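# Open the tagged valve by its stated number of turns

## Task

Every valve begins closed, and one of them carries a chained tag showing a number of full turns. Rotate that tagged valve open by exactly that many complete turns while every other valve stays closed. The result only counts if it holds without the robot gripping or supporting anything at the end, and nothing the robot is touching at the finish may sag or sink once released.

## Robot and tools

Robot: one arm (big_yam) with six revolute joints and a two-finger parallel gripper; a single command number drives both fingers. Cameras: cam_high (504x504), cam_low (504x504) and cam_wrist (616x616), returned in that order.

Frames. The scene frame has its origin on the table surface directly under the arm's base, +z up, and +y to the left when facing along +x. The base may sit slightly tilted. The gripper frame: fingers extend along its +z, and they open and close along its y. end_effector_position (metres) is the point midway between the finger pads, roughly 1 cm short of the fingertips; end_effector_quat_wxyz is its orientation. At long reach the printed position can be somewhat wrong.

execute_actions takes "actions", a list holding zero or one item, plus optional "pictures" (boolean; images come by default). An empty list just reports the state. An item with "rows" is a motion: 1 to 15 rows, "steps" 1 to 15 (default 15, each step 1/30 s); one row is used per step and the final row repeats if steps outnumber rows. An item with only "steps" (up to 300) is a wait counted from the previous result, so your reply time uses up part of it. A rejected call moves nothing.

A row is seven numbers, each in [-1, 1]: dx, dy, dz, rx, ry, rz, opening. The first six are an offset, expressed in the gripper's own axes, from the gripper pose reported in the most recent result that showed it (before any such result in a scene, and for the second or later call inside one reply, the reference is wherever the robot stands when the action begins). Every row is relative to that same reference, not to the row before. Scale: 1.0 equals 0.6 m for dx/dy/dz or 180 degrees for rotation; rx, ry, rz form one rotation vector. opening is absolute, not an offset: +1 fully open (0.094 m), -1 closed. All-zero offsets do not hold still; they pull the arm back to the reference pose.

move takes "target" (one seven-number row, same layout and reference as above, an offset except the absolute opening) and "speed" (m/s, 0.002 to 0.5, default 0.25; rotation capped at twice that value in rad/s). It drives a straight path lasting 0.5 to 10 s (longer paths are cut at 10 s, short of target), rotating the short way. The opening is commanded at the start. The path ignores obstacles, and the real hand lags, drifts and can overshoot the speed, most when the arm is nearly stretched out. Its result adds a "move:" line: done (settled near target), off_target, moving, held or fault, plus limits (paced = the sent pose was clipped; held = a check blocked some steps, after which the arm may suddenly move fast) and the remaining distance to target.

wait takes "seconds" (0 to 10) and sends nothing new. zoom_image takes "camera" (cam_high, cam_low or cam_wrist) and "region" [x0, y0, x1, y1] in that camera's pixels, origin top-left, no larger than 504 by 504. read_manual with section "licences" only returns licence text. finished_scene takes "scene" (integer 1 or 2), closes that scene irreversibly and reports whether the goal was met.

Control behaviour. Each step the commanded pose is clamped to within 70 mm and 16 degrees of the measured pose, then solved by damped inverse kinematics, favouring position over orientation. After an action ends the arm only continues to the last clamped pose, so far targets need several actions; compare the reported pose and send the remainder. Motions usually finish a centimetre or more low; to hold height, aim back to the intended pose in the first call of a reply and raise the aim if it still sags. The elbow never fully straightens.

Result lines. The state line gives the pose. "Hand target" is where the controller is currently heading. "pose unreachable" means the clearance check (which treats the mount under the base as arm) altered or blocked the command; HELD flags each step where that happened. Joint positions and Joint velocities list waist, shoulder, elbow, wrist pitch, wrist yaw, wrist roll (rad, rad/s) and then the finger-pad gap (m, m/s). Ranges in rad: waist -2.880 to 2.880, shoulder 0.000 to 3.142, elbow 0.000 to 3.019, wrist pitch -1.693 to 1.571, wrist yaw -1.571 to 1.571, wrist roll -2.094 to 2.094. grip_measured is the finger opening on the command scale (may be off by about 1 mm throughout a scene). For a firm hold, command roughly 0.03 below grip_measured; less gives a lighter grip. Pad force tops out near 50 to 62 N, lower on very thin parts. MOTOR HOT appears from 85 °C; at 100 °C an OVER-TEMPERATURE FAULT drops the arm. Any FAULT line stops motion.

Cautions. Approach contacts slowly: speed and how far the target lies beyond the contact both raise the force. A blocked arm keeps pushing until a new command arrives. Do not knock or place anything off the table, avoid drops, slips and slams, and avoid holding loads for long, since holding heats motors even while you are thinking. Loose items may occasionally get nudged by outside pushes. Release the valve before finishing so it stays open on its own, and make sure whatever the gripper rests on at the end does not sink.

Each tool is called after "Request:" as name(argument=value, ...) on one line, values as JSON.

## Session

Request:
execute_actions(actions=[])

Scene clock: 0.00 s of 5350.00 s.
end_effector_position=(+0.5387, +0.5236, +0.1225) grip_measured=+1.000 end_effector_quat_wxyz=(+0.215, +0.310, +0.607, +0.699)
Joint positions: [ 0.572  3.001  1.503  1.066 -0.123  1.095  0.094]
Joint velocities: [-0.005 -0.005  0.007  0.007 -0.037 -0.007  0.   ]
Motor temperatures (°C, as the motors report them): [25 27 24 25 25 25]
Hand target: +0.548, +0.523, +0.139; +0.225, +0.307, +0.596, +0.707

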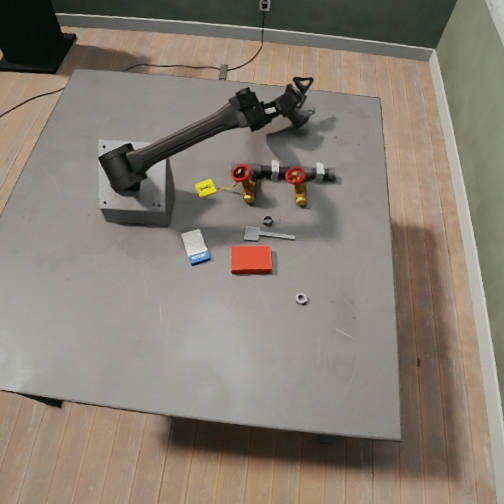

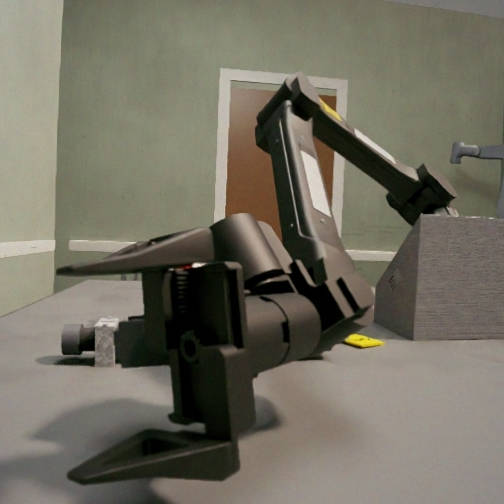

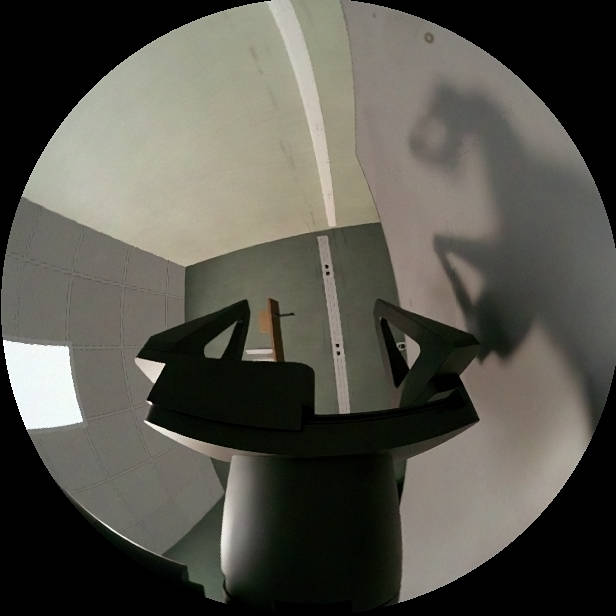

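Request:
move(target=[-0.235,0.31,-0.68,0.51,-0.09,0,1], speed=0.2)

Scene clock: 12.80 s of 5350.00 s.
end_effector_position=(+0.3618, +0.1036, +0.2307) grip_measured=+1.000 end_effector_quat_wxyz=(-0.007, +0.422, +0.907, -0.009)
Joint positions: [ 0.629  1.914  1.082 -1.23   0.62   1.648  0.094]
Joint velocities: [-0.005 -0.015 -0.002  0.002 -0.022  0.022  0.   ]
Motor temperatures (°C, as the motors report them): [25 28 25 25 25 25]
Hand target: +0.379, +0.101, +0.251; +0.002, +0.443, +0.896, +0.010
Off the commanded pose: 0.023 m, 5 deg.
After step 90, 5.30 s passed at rest.
move: off_target

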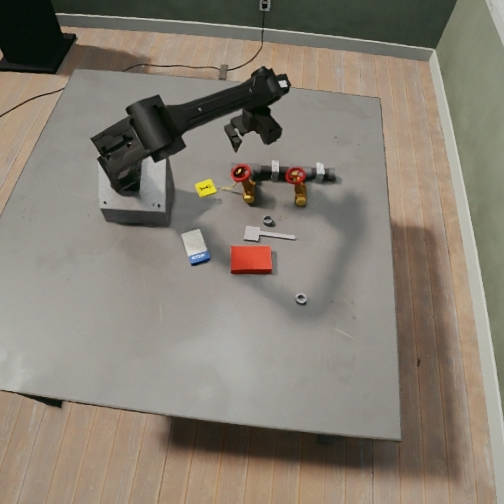

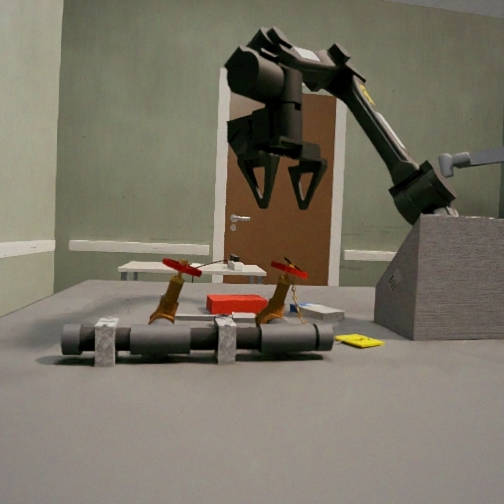

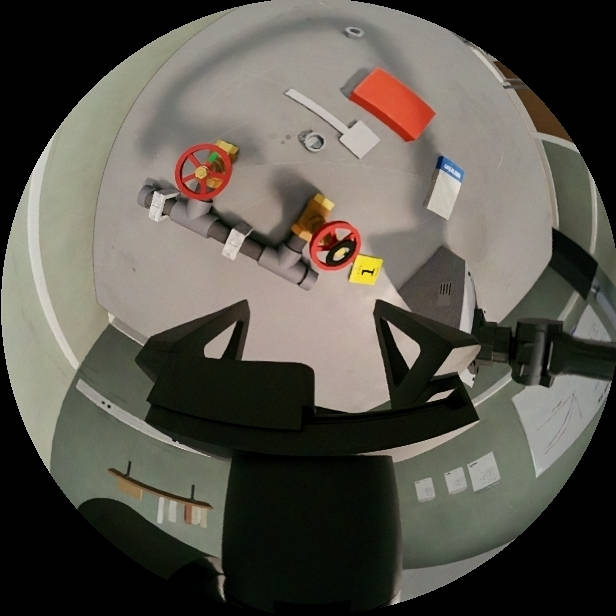

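Request:
move(target=[-0.12,-0.02,0.11,0,0,0,1], speed=0.1)

Request:
zoom_image(camera="cam_low", region=[100,150,400,360])

Scene clock: 19.60 s of 5350.00 s.
end_effector_position=(+0.3892, +0.0431, +0.1569) grip_measured=+1.000 end_effector_quat_wxyz=(-0.015, +0.417, +0.908, -0.024)
Joint positions: [ 0.403  1.894  1.01  -1.059  0.715  1.404  0.094]
Joint velocities: [ 0.005  0.005  0.002 -0.002  0.007  0.051  0.   ]
Motor temperatures (°C, as the motors report them): [25 28 26 25 25 25]
Hand target: +0.396, +0.039, +0.164; -0.007, +0.422, +0.906, -0.012
Off the commanded pose: 0.012 m, 2 deg.
After step 90, 2.37 s passed at rest.
move: off_target

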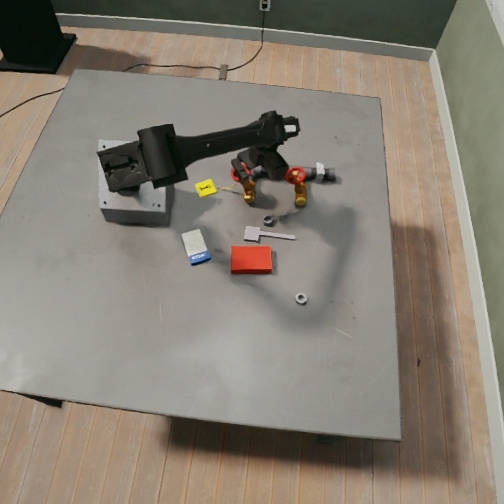

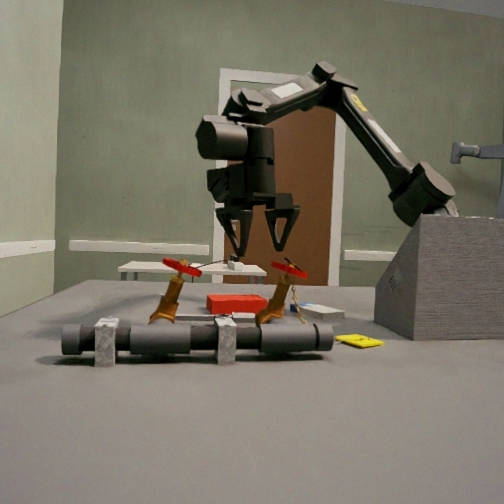

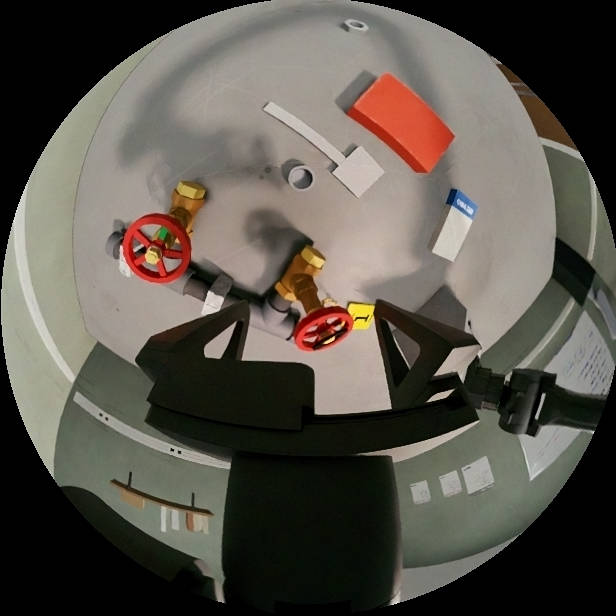

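Region (100, 150, 400, 360) of cam_low's 504x504 image, scaled by 1.680, with more detail than that image has; it fills the top 353 rows of this view, and the rest is white.

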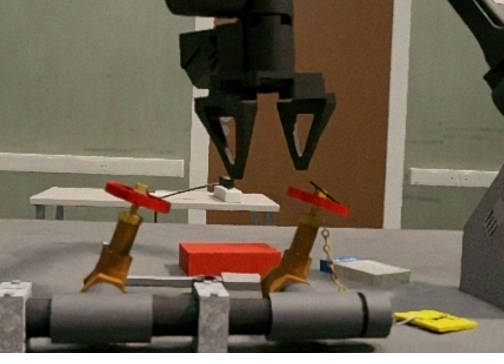

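Request:
move(target=[0.05,-0.007,0.01,-0.083,-0.07,0,1], speed=0.06)

Request:
zoom_image(camera="cam_low", region=[100,150,400,360])

Scene clock: 28.13 s of 5350.00 s.
end_effector_position=(+0.3586, +0.0606, +0.1402) grip_measured=+1.000 end_effector_quat_wxyz=(+0.122, +0.414, +0.902, +0.031)
Joint positions: [ 0.483  1.808  0.722 -0.574  0.846  1.265  0.094]
Joint velocities: [-0.015 -0.005  0.012  0.007 -0.007 -0.095  0.   ]
Motor temperatures (°C, as the motors report them): [25 28 26 25 25 25]
Hand target: +0.366, +0.063, +0.153; +0.138, +0.412, +0.899, +0.046
Off the commanded pose: 0.014 m, 3 deg.
After step 90, 2.47 s passed at rest.
move: off_target

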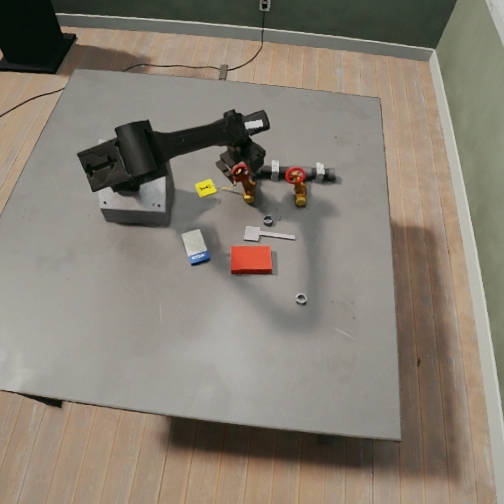

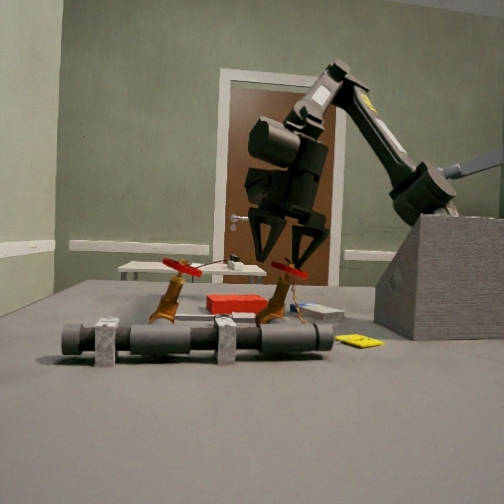

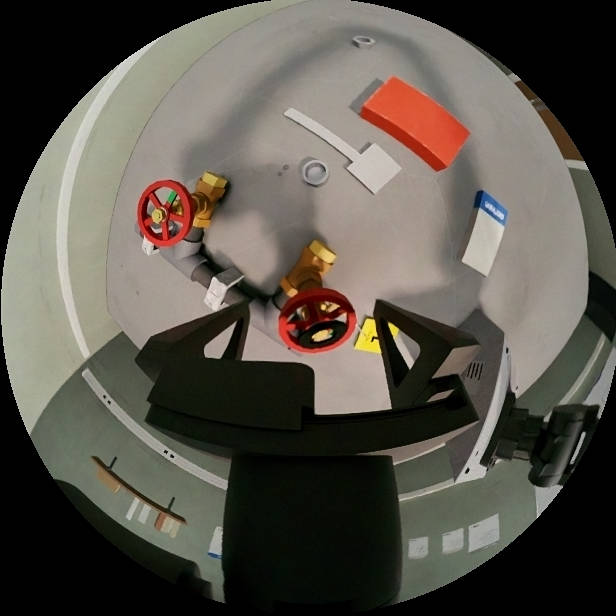

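Region (100, 150, 400, 360) of cam_low's 504x504 image, scaled by 1.680, with more detail than that image has; it fills the top 353 rows of this view, and the rest is white.

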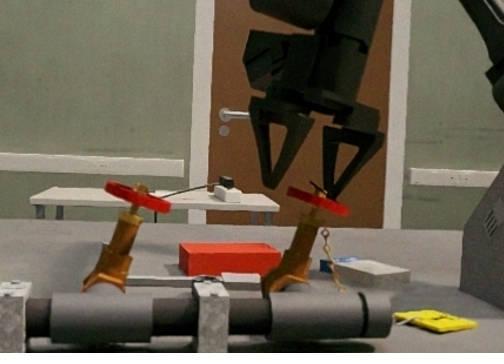

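Request:
move(target=[0,0,0.05,0,0,0,1], speed=0.03)

Request:
zoom_image(camera="cam_low", region=[100,150,400,360])

Scene clock: 32.40 s of 5350.00 s.
end_effector_position=(+0.3642, +0.0588, +0.1158) grip_measured=+1.000 end_effector_quat_wxyz=(+0.122, +0.417, +0.900, +0.032)
Joint positions: [ 0.428  1.846  0.702 -0.453  0.848  1.188  0.094]
Joint velocities: [-0.005  0.005 -0.002 -0.002  0.081 -0.066  0.   ]
Motor temperatures (°C, as the motors report them): [25 28 26 25 25 25]
Hand target: +0.366, +0.059, +0.111; +0.122, +0.414, +0.901, +0.030
Off the commanded pose: 0.005 m, 0 deg.
move: done

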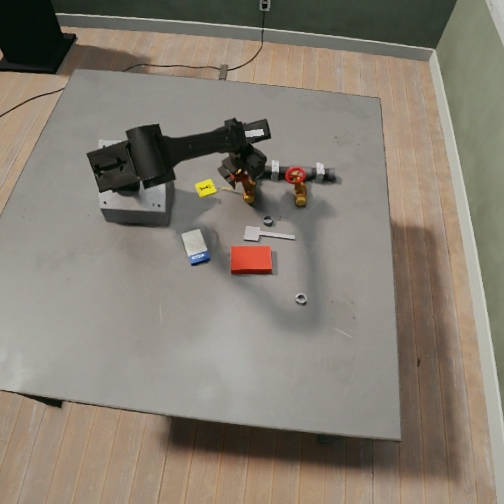

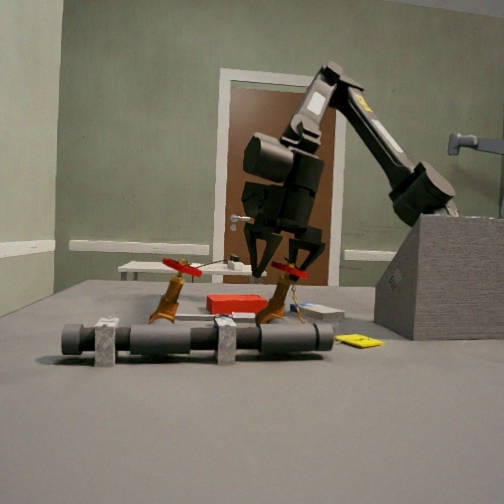

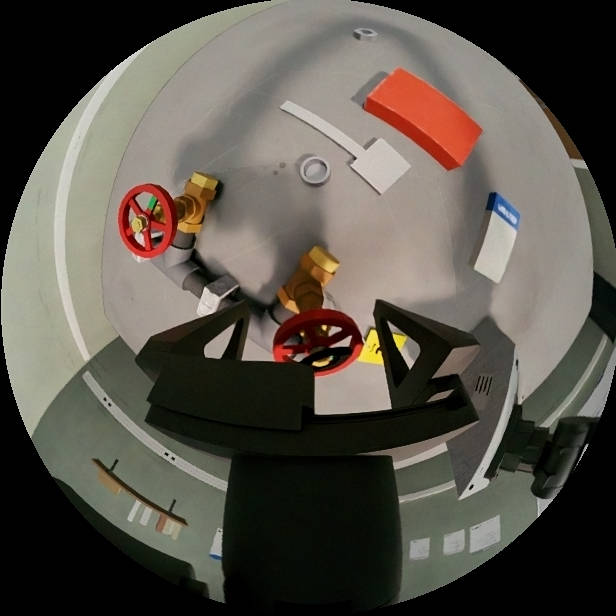

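Region (100, 150, 400, 360) of cam_low's 504x504 image, scaled by 1.680, with more detail than that image has; it fills the top 353 rows of this view, and the rest is white.

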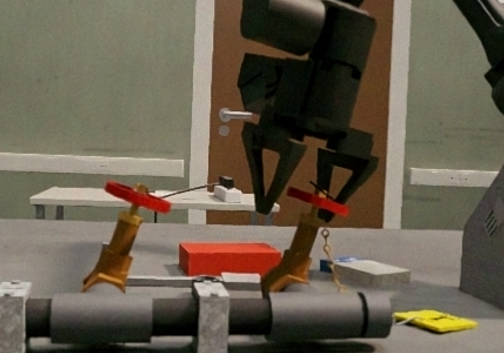

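Request:
move(target=[0.05,0,0.01,0,0,0,1], speed=0.03)

Request:
zoom_image(camera="cam_low", region=[100,150,400,360])

Scene clock: 36.93 s of 5350.00 s.
end_effector_position=(+0.3463, +0.0735, +0.1024) grip_measured=+1.000 end_effector_quat_wxyz=(+0.115, +0.413, +0.903, +0.025)
Joint positions: [ 0.451  1.902  0.682 -0.433  0.846  1.234  0.094]
Joint velocities: [ 0.015 -0.005 -0.007 -0.017  0.051 -0.066  0.   ]
Motor temperatures (°C, as the motors report them): [25 27 26 25 25 25]
Hand target: +0.347, +0.082, +0.105; +0.121, +0.417, +0.900, +0.033
Off the commanded pose: 0.008 m, 1 deg.
After step 90, 0.23 s passed at rest.
move: done

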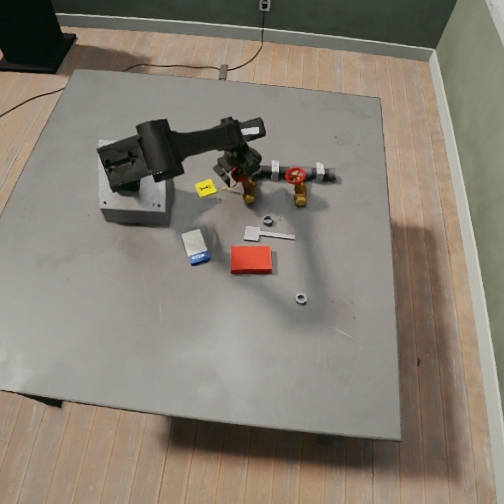

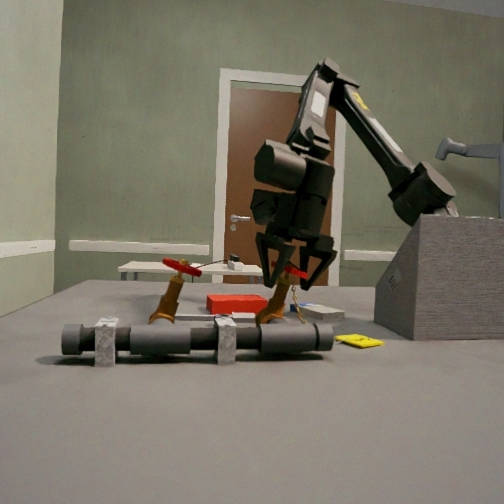

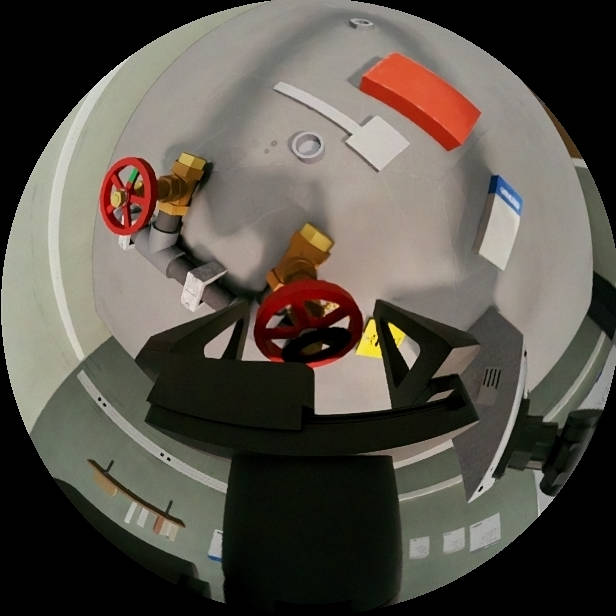

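Region (100, 150, 400, 360) of cam_low's 504x504 image, scaled by 1.680, with more detail than that image has; it fills the top 353 rows of this view, and the rest is white.

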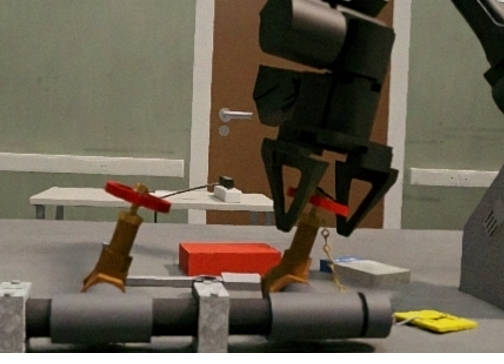

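Request:
move(target=[0,0.005,-0.005,0,0,0,-0.3], speed=0.03)

Scene clock: 39.63 s of 5350.00 s.
end_effector_position=(+0.3469, +0.0743, +0.1023) grip_measured=+0.218 end_effector_quat_wxyz=(+0.114, +0.414, +0.903, +0.027)
Joint positions: [ 0.451  1.903  0.684 -0.431  0.843  1.235  0.057]
Joint velocities: [-0.005  0.015  0.002 -0.017 -0.037  0.081  0.   ]
Motor temperatures (°C, as the motors report them): [25 27 26 25 25 25]
Hand target: +0.348, +0.076, +0.106; +0.115, +0.413, +0.903, +0.025
Off the commanded pose: 0.004 m, 0 deg.
move: done

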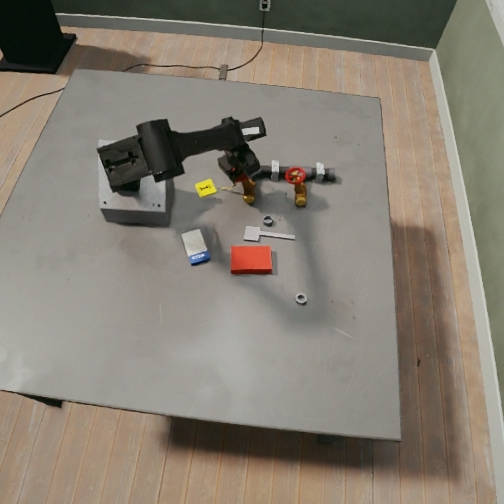

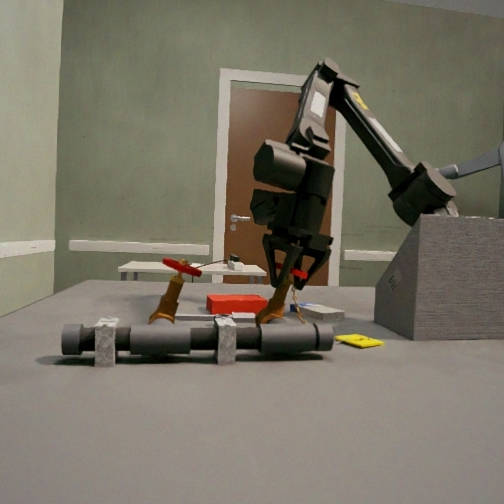

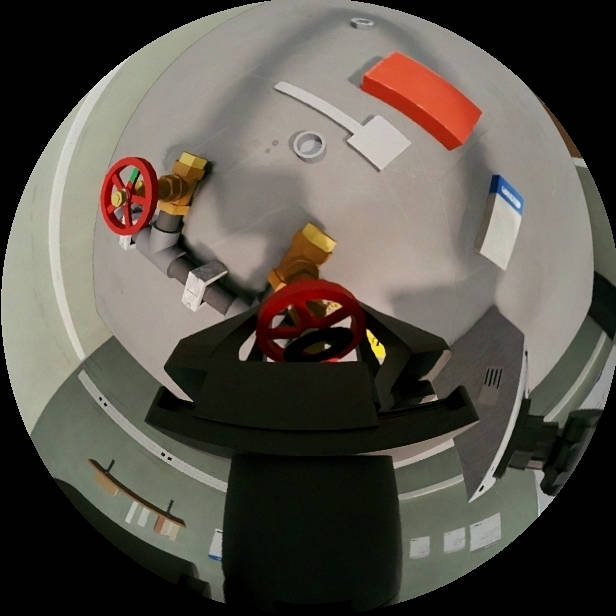

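Gripped at 57–59 mm. Roll 1.23 → room ~3.2 rad.

Request:
move(target=[0,0,0,0,0,-0.5,0.15], speed=0.3)

Request:
move(target=[0,0,0,0,0,-0.5,0.15], speed=0.3)

Scene clock: 45.33 s of 5350.00 s.
end_effector_position=(+0.3495, +0.0698, +0.1019) grip_measured=+0.186 end_effector_quat_wxyz=(+0.102, -0.294, +0.948, -0.070)
Joint positions: [ 0.447  1.906  0.687 -0.432  0.87  -0.232  0.056]
Joint velocities: [-0.005 -0.005 -0.012 -0.022  0.022 -0.066 -0.   ]
Motor temperatures (°C, as the motors report them): [25 27 26 25 25 25]
Hand target: +0.347, +0.074, +0.102; +0.098, -0.344, +0.932, -0.063
Off the commanded pose: 0.005 m, 6 deg.
move: off_target

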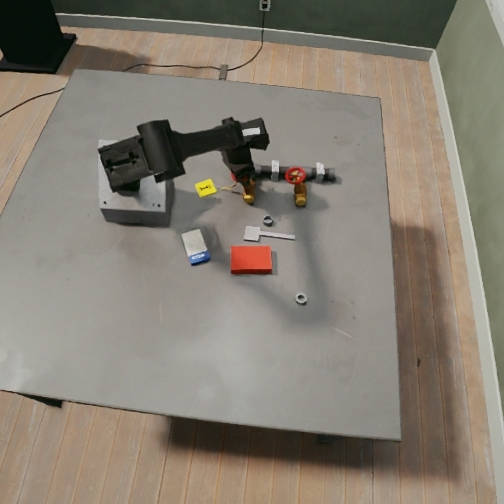

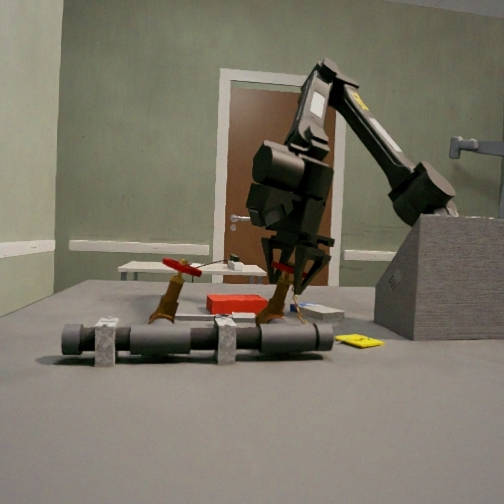

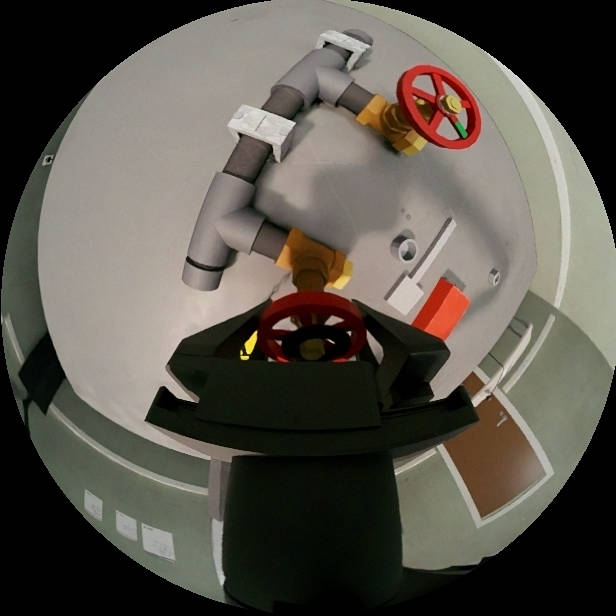

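Scene clock: 48.67 s of 5350.00 s.
end_effector_position=(+0.3507, +0.0693, +0.0993) grip_measured=+0.161 end_effector_quat_wxyz=(-0.023, +0.855, -0.503, +0.122)
Joint positions: [ 0.443  1.917  0.691 -0.428  0.88  -1.711  0.055]
Joint velocities: [-0.005 -0.005 -0.017 -0.002 -0.037  0.066 -0.   ]
Motor temperatures (°C, as the motors report them): [25 27 26 25 25 25]
Hand target: +0.349, +0.070, +0.102; -0.021, +0.877, -0.464, +0.121
Off the commanded pose: 0.003 m, 5 deg.
move: off_target

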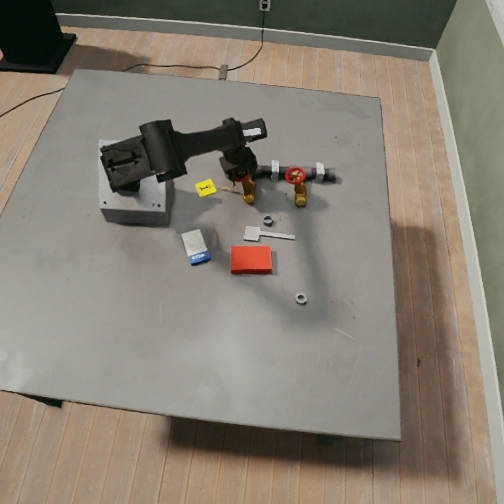

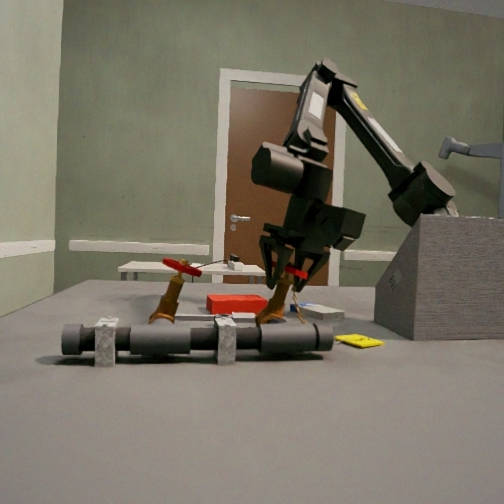

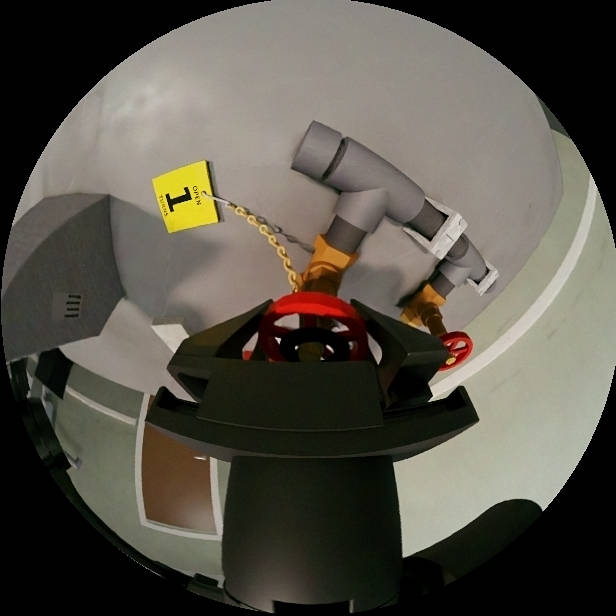

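Request:
move(target=[0,0,0,0,0,0,1], speed=0.03)

Request:
move(target=[0,0,-0.09,0,0,0,1], speed=0.05)

Request:
move(target=[0,0,0,0,0,0.53,1], speed=0.5)

Request:
move(target=[0,0,0,0,0,0.53,1], speed=0.5)

Scene clock: 53.63 s of 5350.00 s.
end_effector_position=(+0.3502, +0.0688, +0.0990) grip_measured=+0.998 end_effector_quat_wxyz=(-0.022, +0.856, -0.502, +0.123)
Joint positions: [ 0.443  1.917  0.69  -0.428  0.881 -1.713  0.094]
Joint velocities: [-0.005  0.005  0.007  0.022 -0.022 -0.066  0.001]
Motor temperatures (°C, as the motors report them): [25 27 25 25 25 25]
Hand target: +0.351, +0.069, +0.099; -0.023, +0.855, -0.503, +0.122
Off the commanded pose: 0.001 m, 0 deg.
After step 90, 1.27 s passed at rest.
move: done

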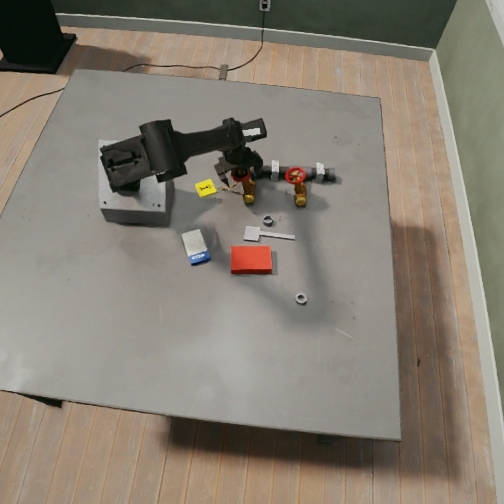

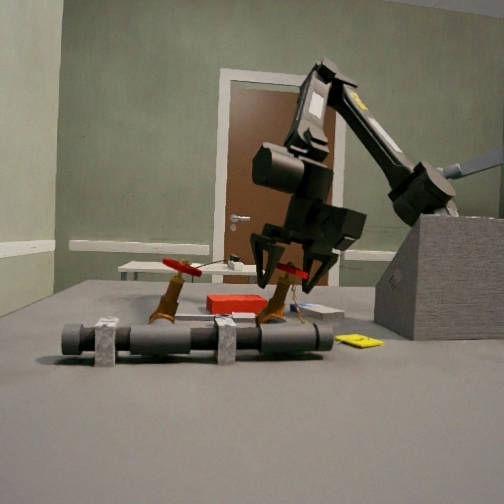

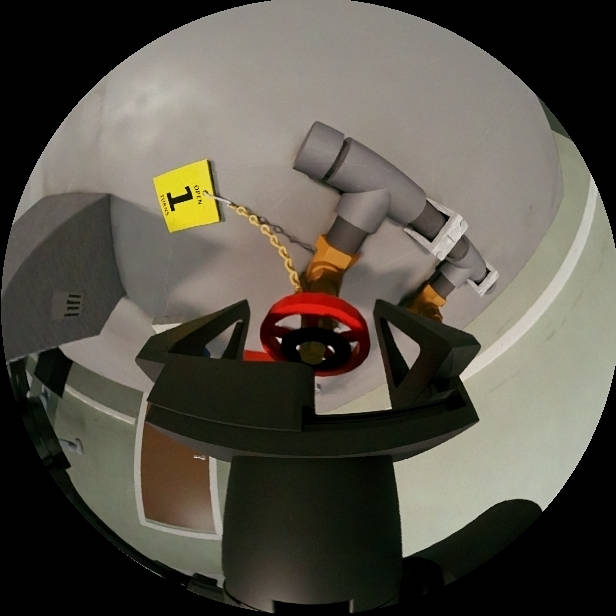

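Scene clock: 55.03 s of 5350.00 s.
end_effector_position=(+0.3255, +0.0705, +0.1361) grip_measured=+0.999 end_effector_quat_wxyz=(-0.010, +0.864, -0.490, +0.114)
Joint positions: [ 0.548  1.853  0.703 -0.669  0.861 -1.552  0.094]
Joint velocities: [-0.005  0.005 -0.002 -0.007 -0.081  0.037  0.   ]
Motor temperatures (°C, as the motors report them): [25 27 26 25 25 25]
Hand target: +0.338, +0.073, +0.152; -0.024, +0.856, -0.502, +0.122
Off the commanded pose: 0.020 m, 2 deg.
move: off_target

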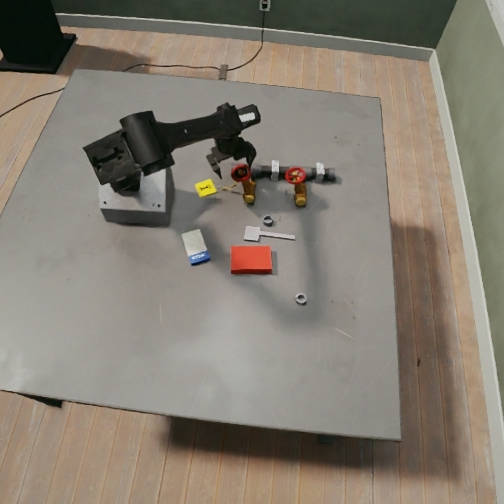

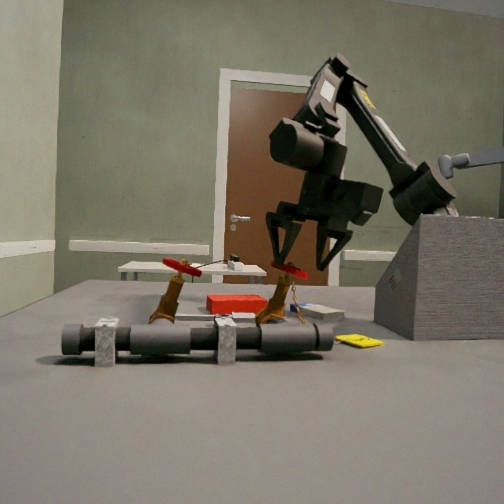

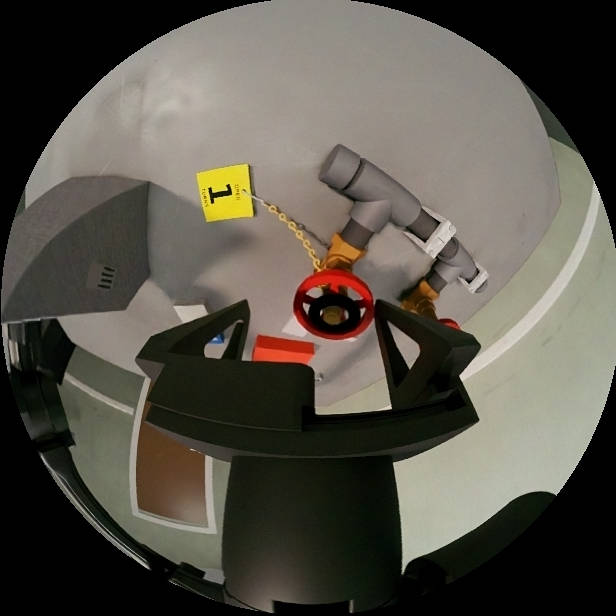

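Scene clock: 57.47 s of 5350.00 s.
end_effector_position=(+0.3213, +0.0708, +0.1330) grip_measured=+0.999 end_effector_quat_wxyz=(+0.091, -0.228, +0.967, -0.069)
Joint positions: [ 0.548  1.853  0.689 -0.653  0.858  0.094  0.094]
Joint velocities: [-0.015 -0.005  0.002 -0.007 -0.051 -0.022  0.   ]
Motor temperatures (°C, as the motors report them): [25 27 26 25 25 25]
Hand target: +0.325, +0.070, +0.136; +0.092, -0.219, +0.969, -0.069
Off the commanded pose: 0.005 m, 1 deg.
move: done

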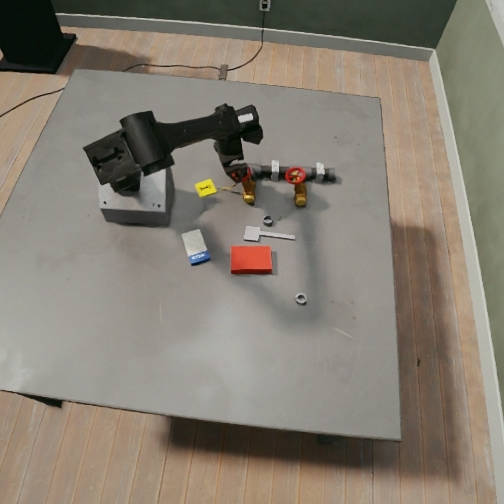

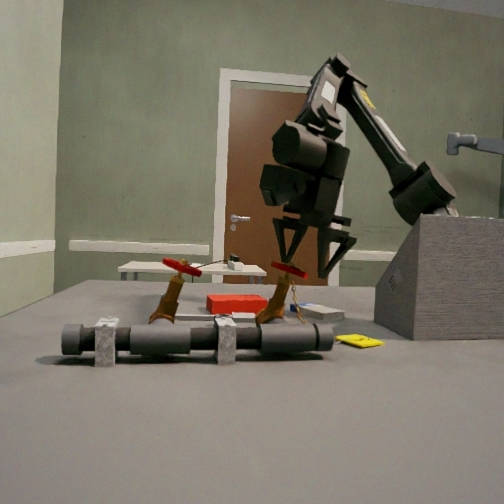

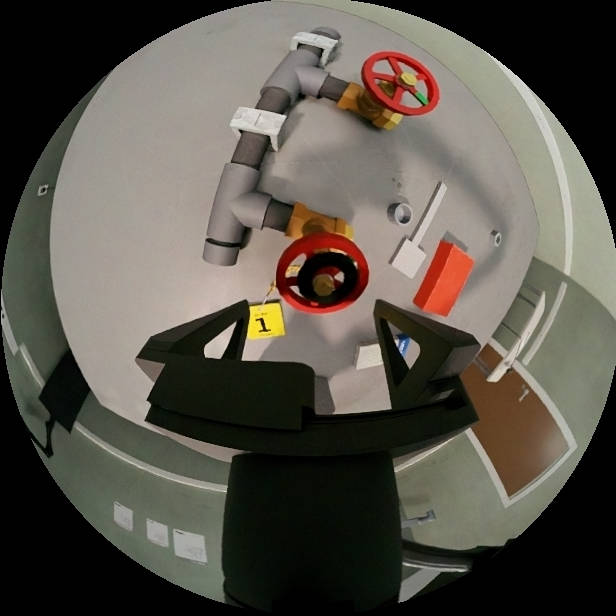

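Scene clock: 59.83 s of 5350.00 s.
end_effector_position=(+0.3137, +0.0836, +0.1299) grip_measured=+1.000 end_effector_quat_wxyz=(+0.094, +0.522, +0.847, +0.032)
Joint positions: [ 0.561  1.863  0.678 -0.627  0.807  1.67   0.094]
Joint velocities: [-0.005 -0.005  0.007  0.007 -0.066  0.051 -0.001]
Motor temperatures (°C, as the motors report them): [25 27 26 25 25 25]
Hand target: +0.321, +0.071, +0.133; +0.112, +0.560, +0.820, +0.024
Off the commanded pose: 0.015 m, 6 deg.
move: off_target

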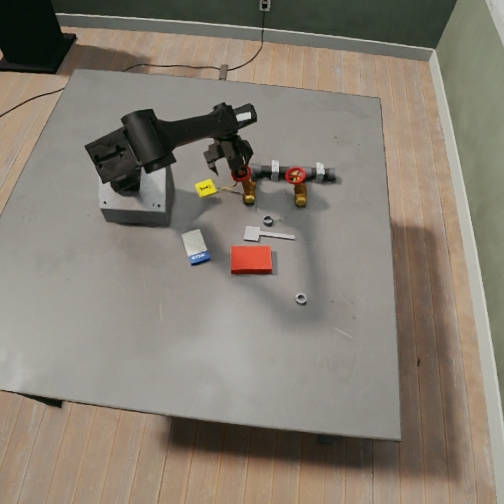

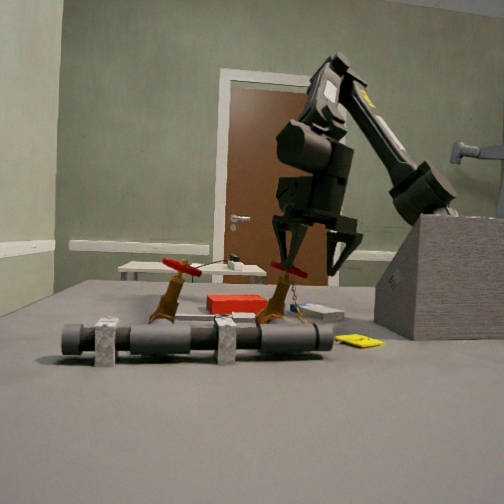

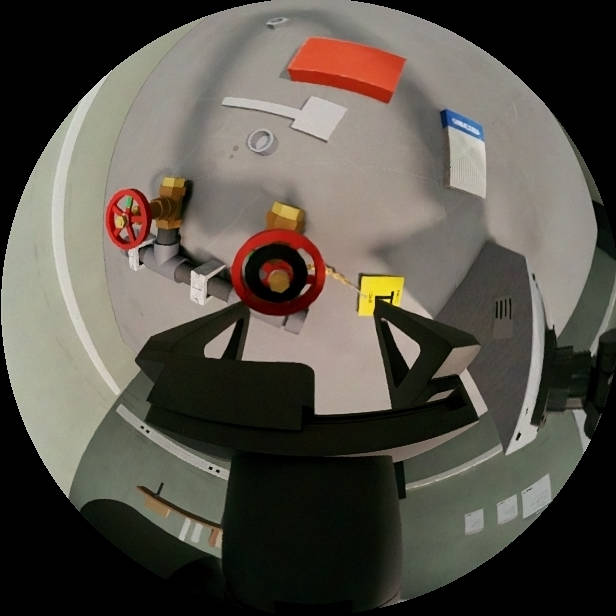

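Request:
move(target=[-0.038,0.036,-0.005,0,0,0,1], speed=0.04)

Request:
move(target=[0,0,0.06,0,0,0,1], speed=0.03)

Scene clock: 65.13 s of 5350.00 s.
end_effector_position=(+0.3247, +0.0762, +0.1278) grip_measured=+1.000 end_effector_quat_wxyz=(+0.090, +0.515, +0.852, +0.023)
Joint positions: [ 0.526  1.864  0.703 -0.642  0.815  1.623  0.094]
Joint velocities: [-0.005 -0.015  0.012  0.007 -0.081 -0.037 -0.001]
Motor temperatures (°C, as the motors report them): [25 27 26 25 27 25]
Hand target: +0.342, +0.072, +0.139; +0.095, +0.522, +0.847, +0.032
Off the commanded pose: 0.021 m, 1 deg.
After step 90, 1.20 s passed at rest.
move: off_target

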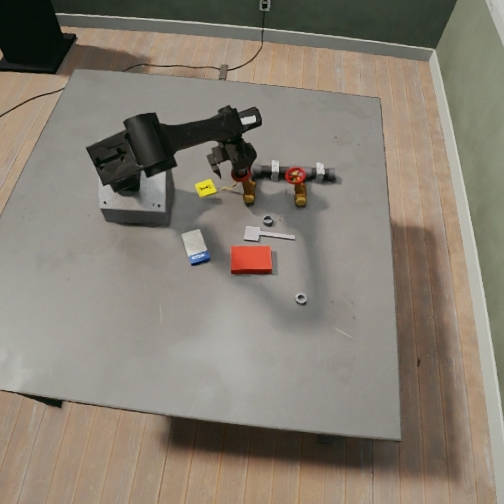

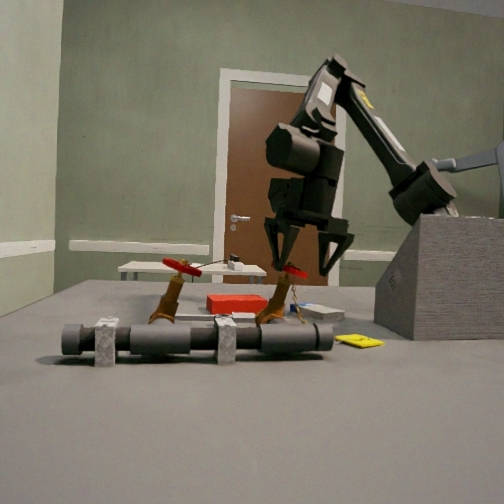

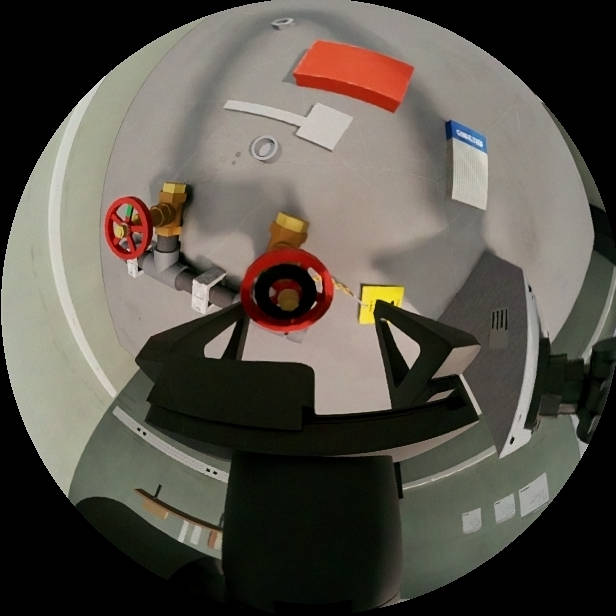

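Scene clock: 66.60 s of 5350.00 s.
end_effector_position=(+0.3303, +0.0738, +0.0974) grip_measured=+1.000 end_effector_quat_wxyz=(+0.091, +0.519, +0.850, +0.025)
Joint positions: [ 0.456  1.912  0.676 -0.491  0.829  1.529  0.094]
Joint velocities: [-0.005  0.005 -0.012 -0.002  0.022  0.051 -0.001]
Motor temperatures (°C, as the motors report them): [25 27 26 25 27 25]
Hand target: +0.331, +0.074, +0.092; +0.091, +0.515, +0.852, +0.022
Off the commanded pose: 0.005 m, 1 deg.
move: done

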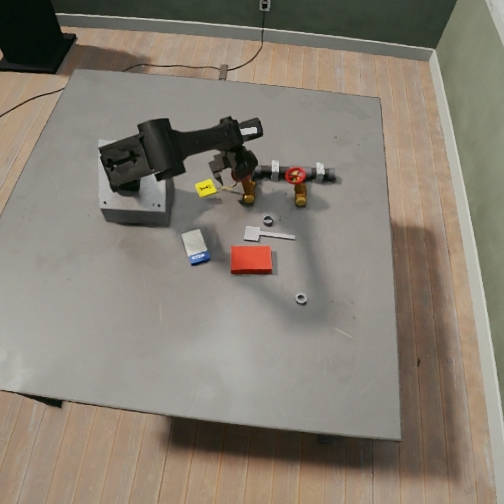

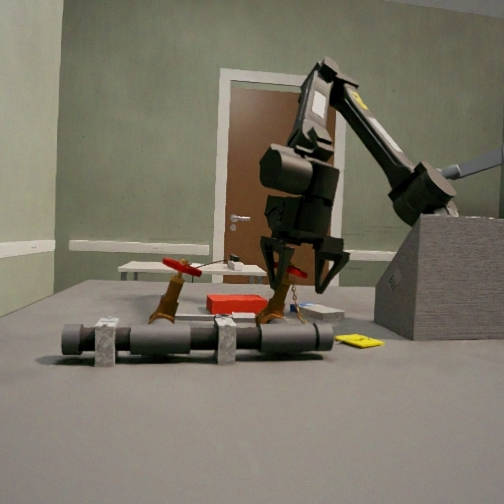

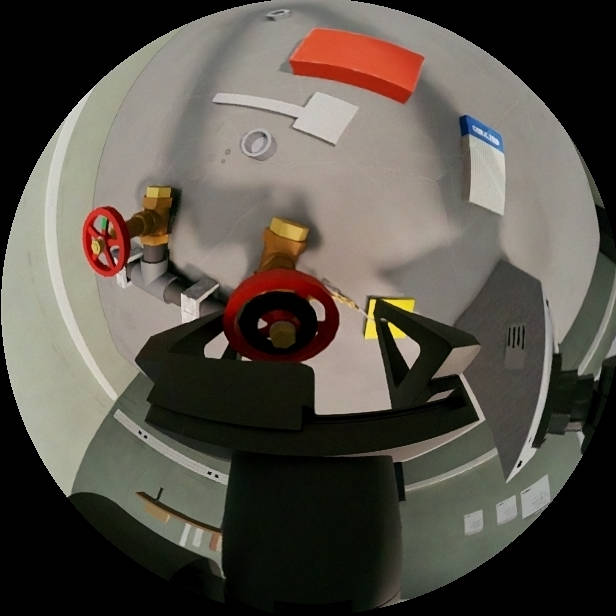

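Request:
move(target=[-0.02,0.05,-0.01,0,0,0,1], speed=0.03)

Scene clock: 69.73 s of 5350.00 s.
end_effector_position=(+0.3499, +0.0757, +0.1081) grip_measured=+1.000 end_effector_quat_wxyz=(+0.092, +0.520, +0.849, +0.027)
Joint positions: [ 0.456  1.912  0.732 -0.539  0.829  1.526  0.094]
Joint velocities: [-0.015 -0.005  0.007 -0.017 -0.022 -0.066 -0.   ]
Motor temperatures (°C, as the motors report them): [25 27 26 25 26 25]
Hand target: +0.361, +0.077, +0.109; +0.091, +0.519, +0.850, +0.025
Off the commanded pose: 0.011 m, 0 deg.
move: off_target

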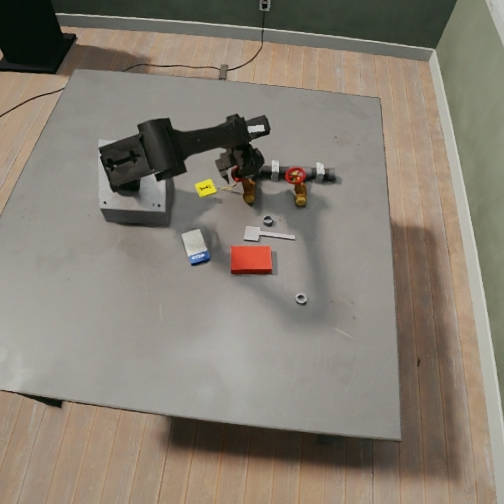

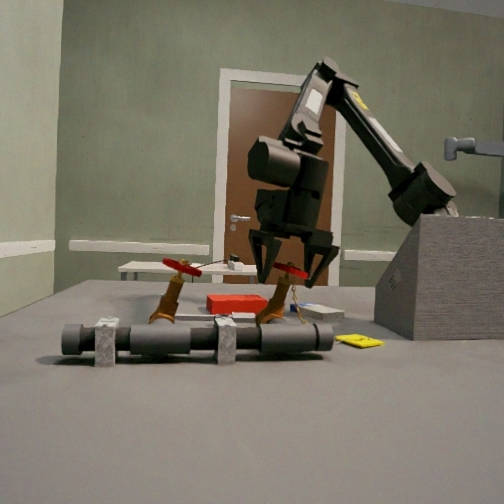

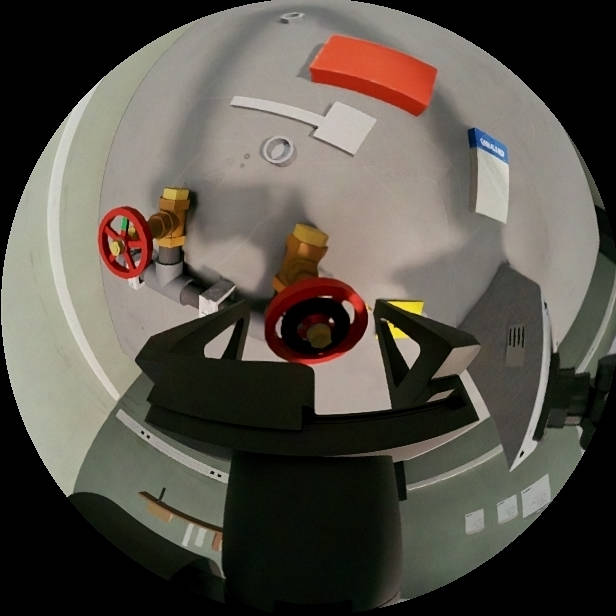

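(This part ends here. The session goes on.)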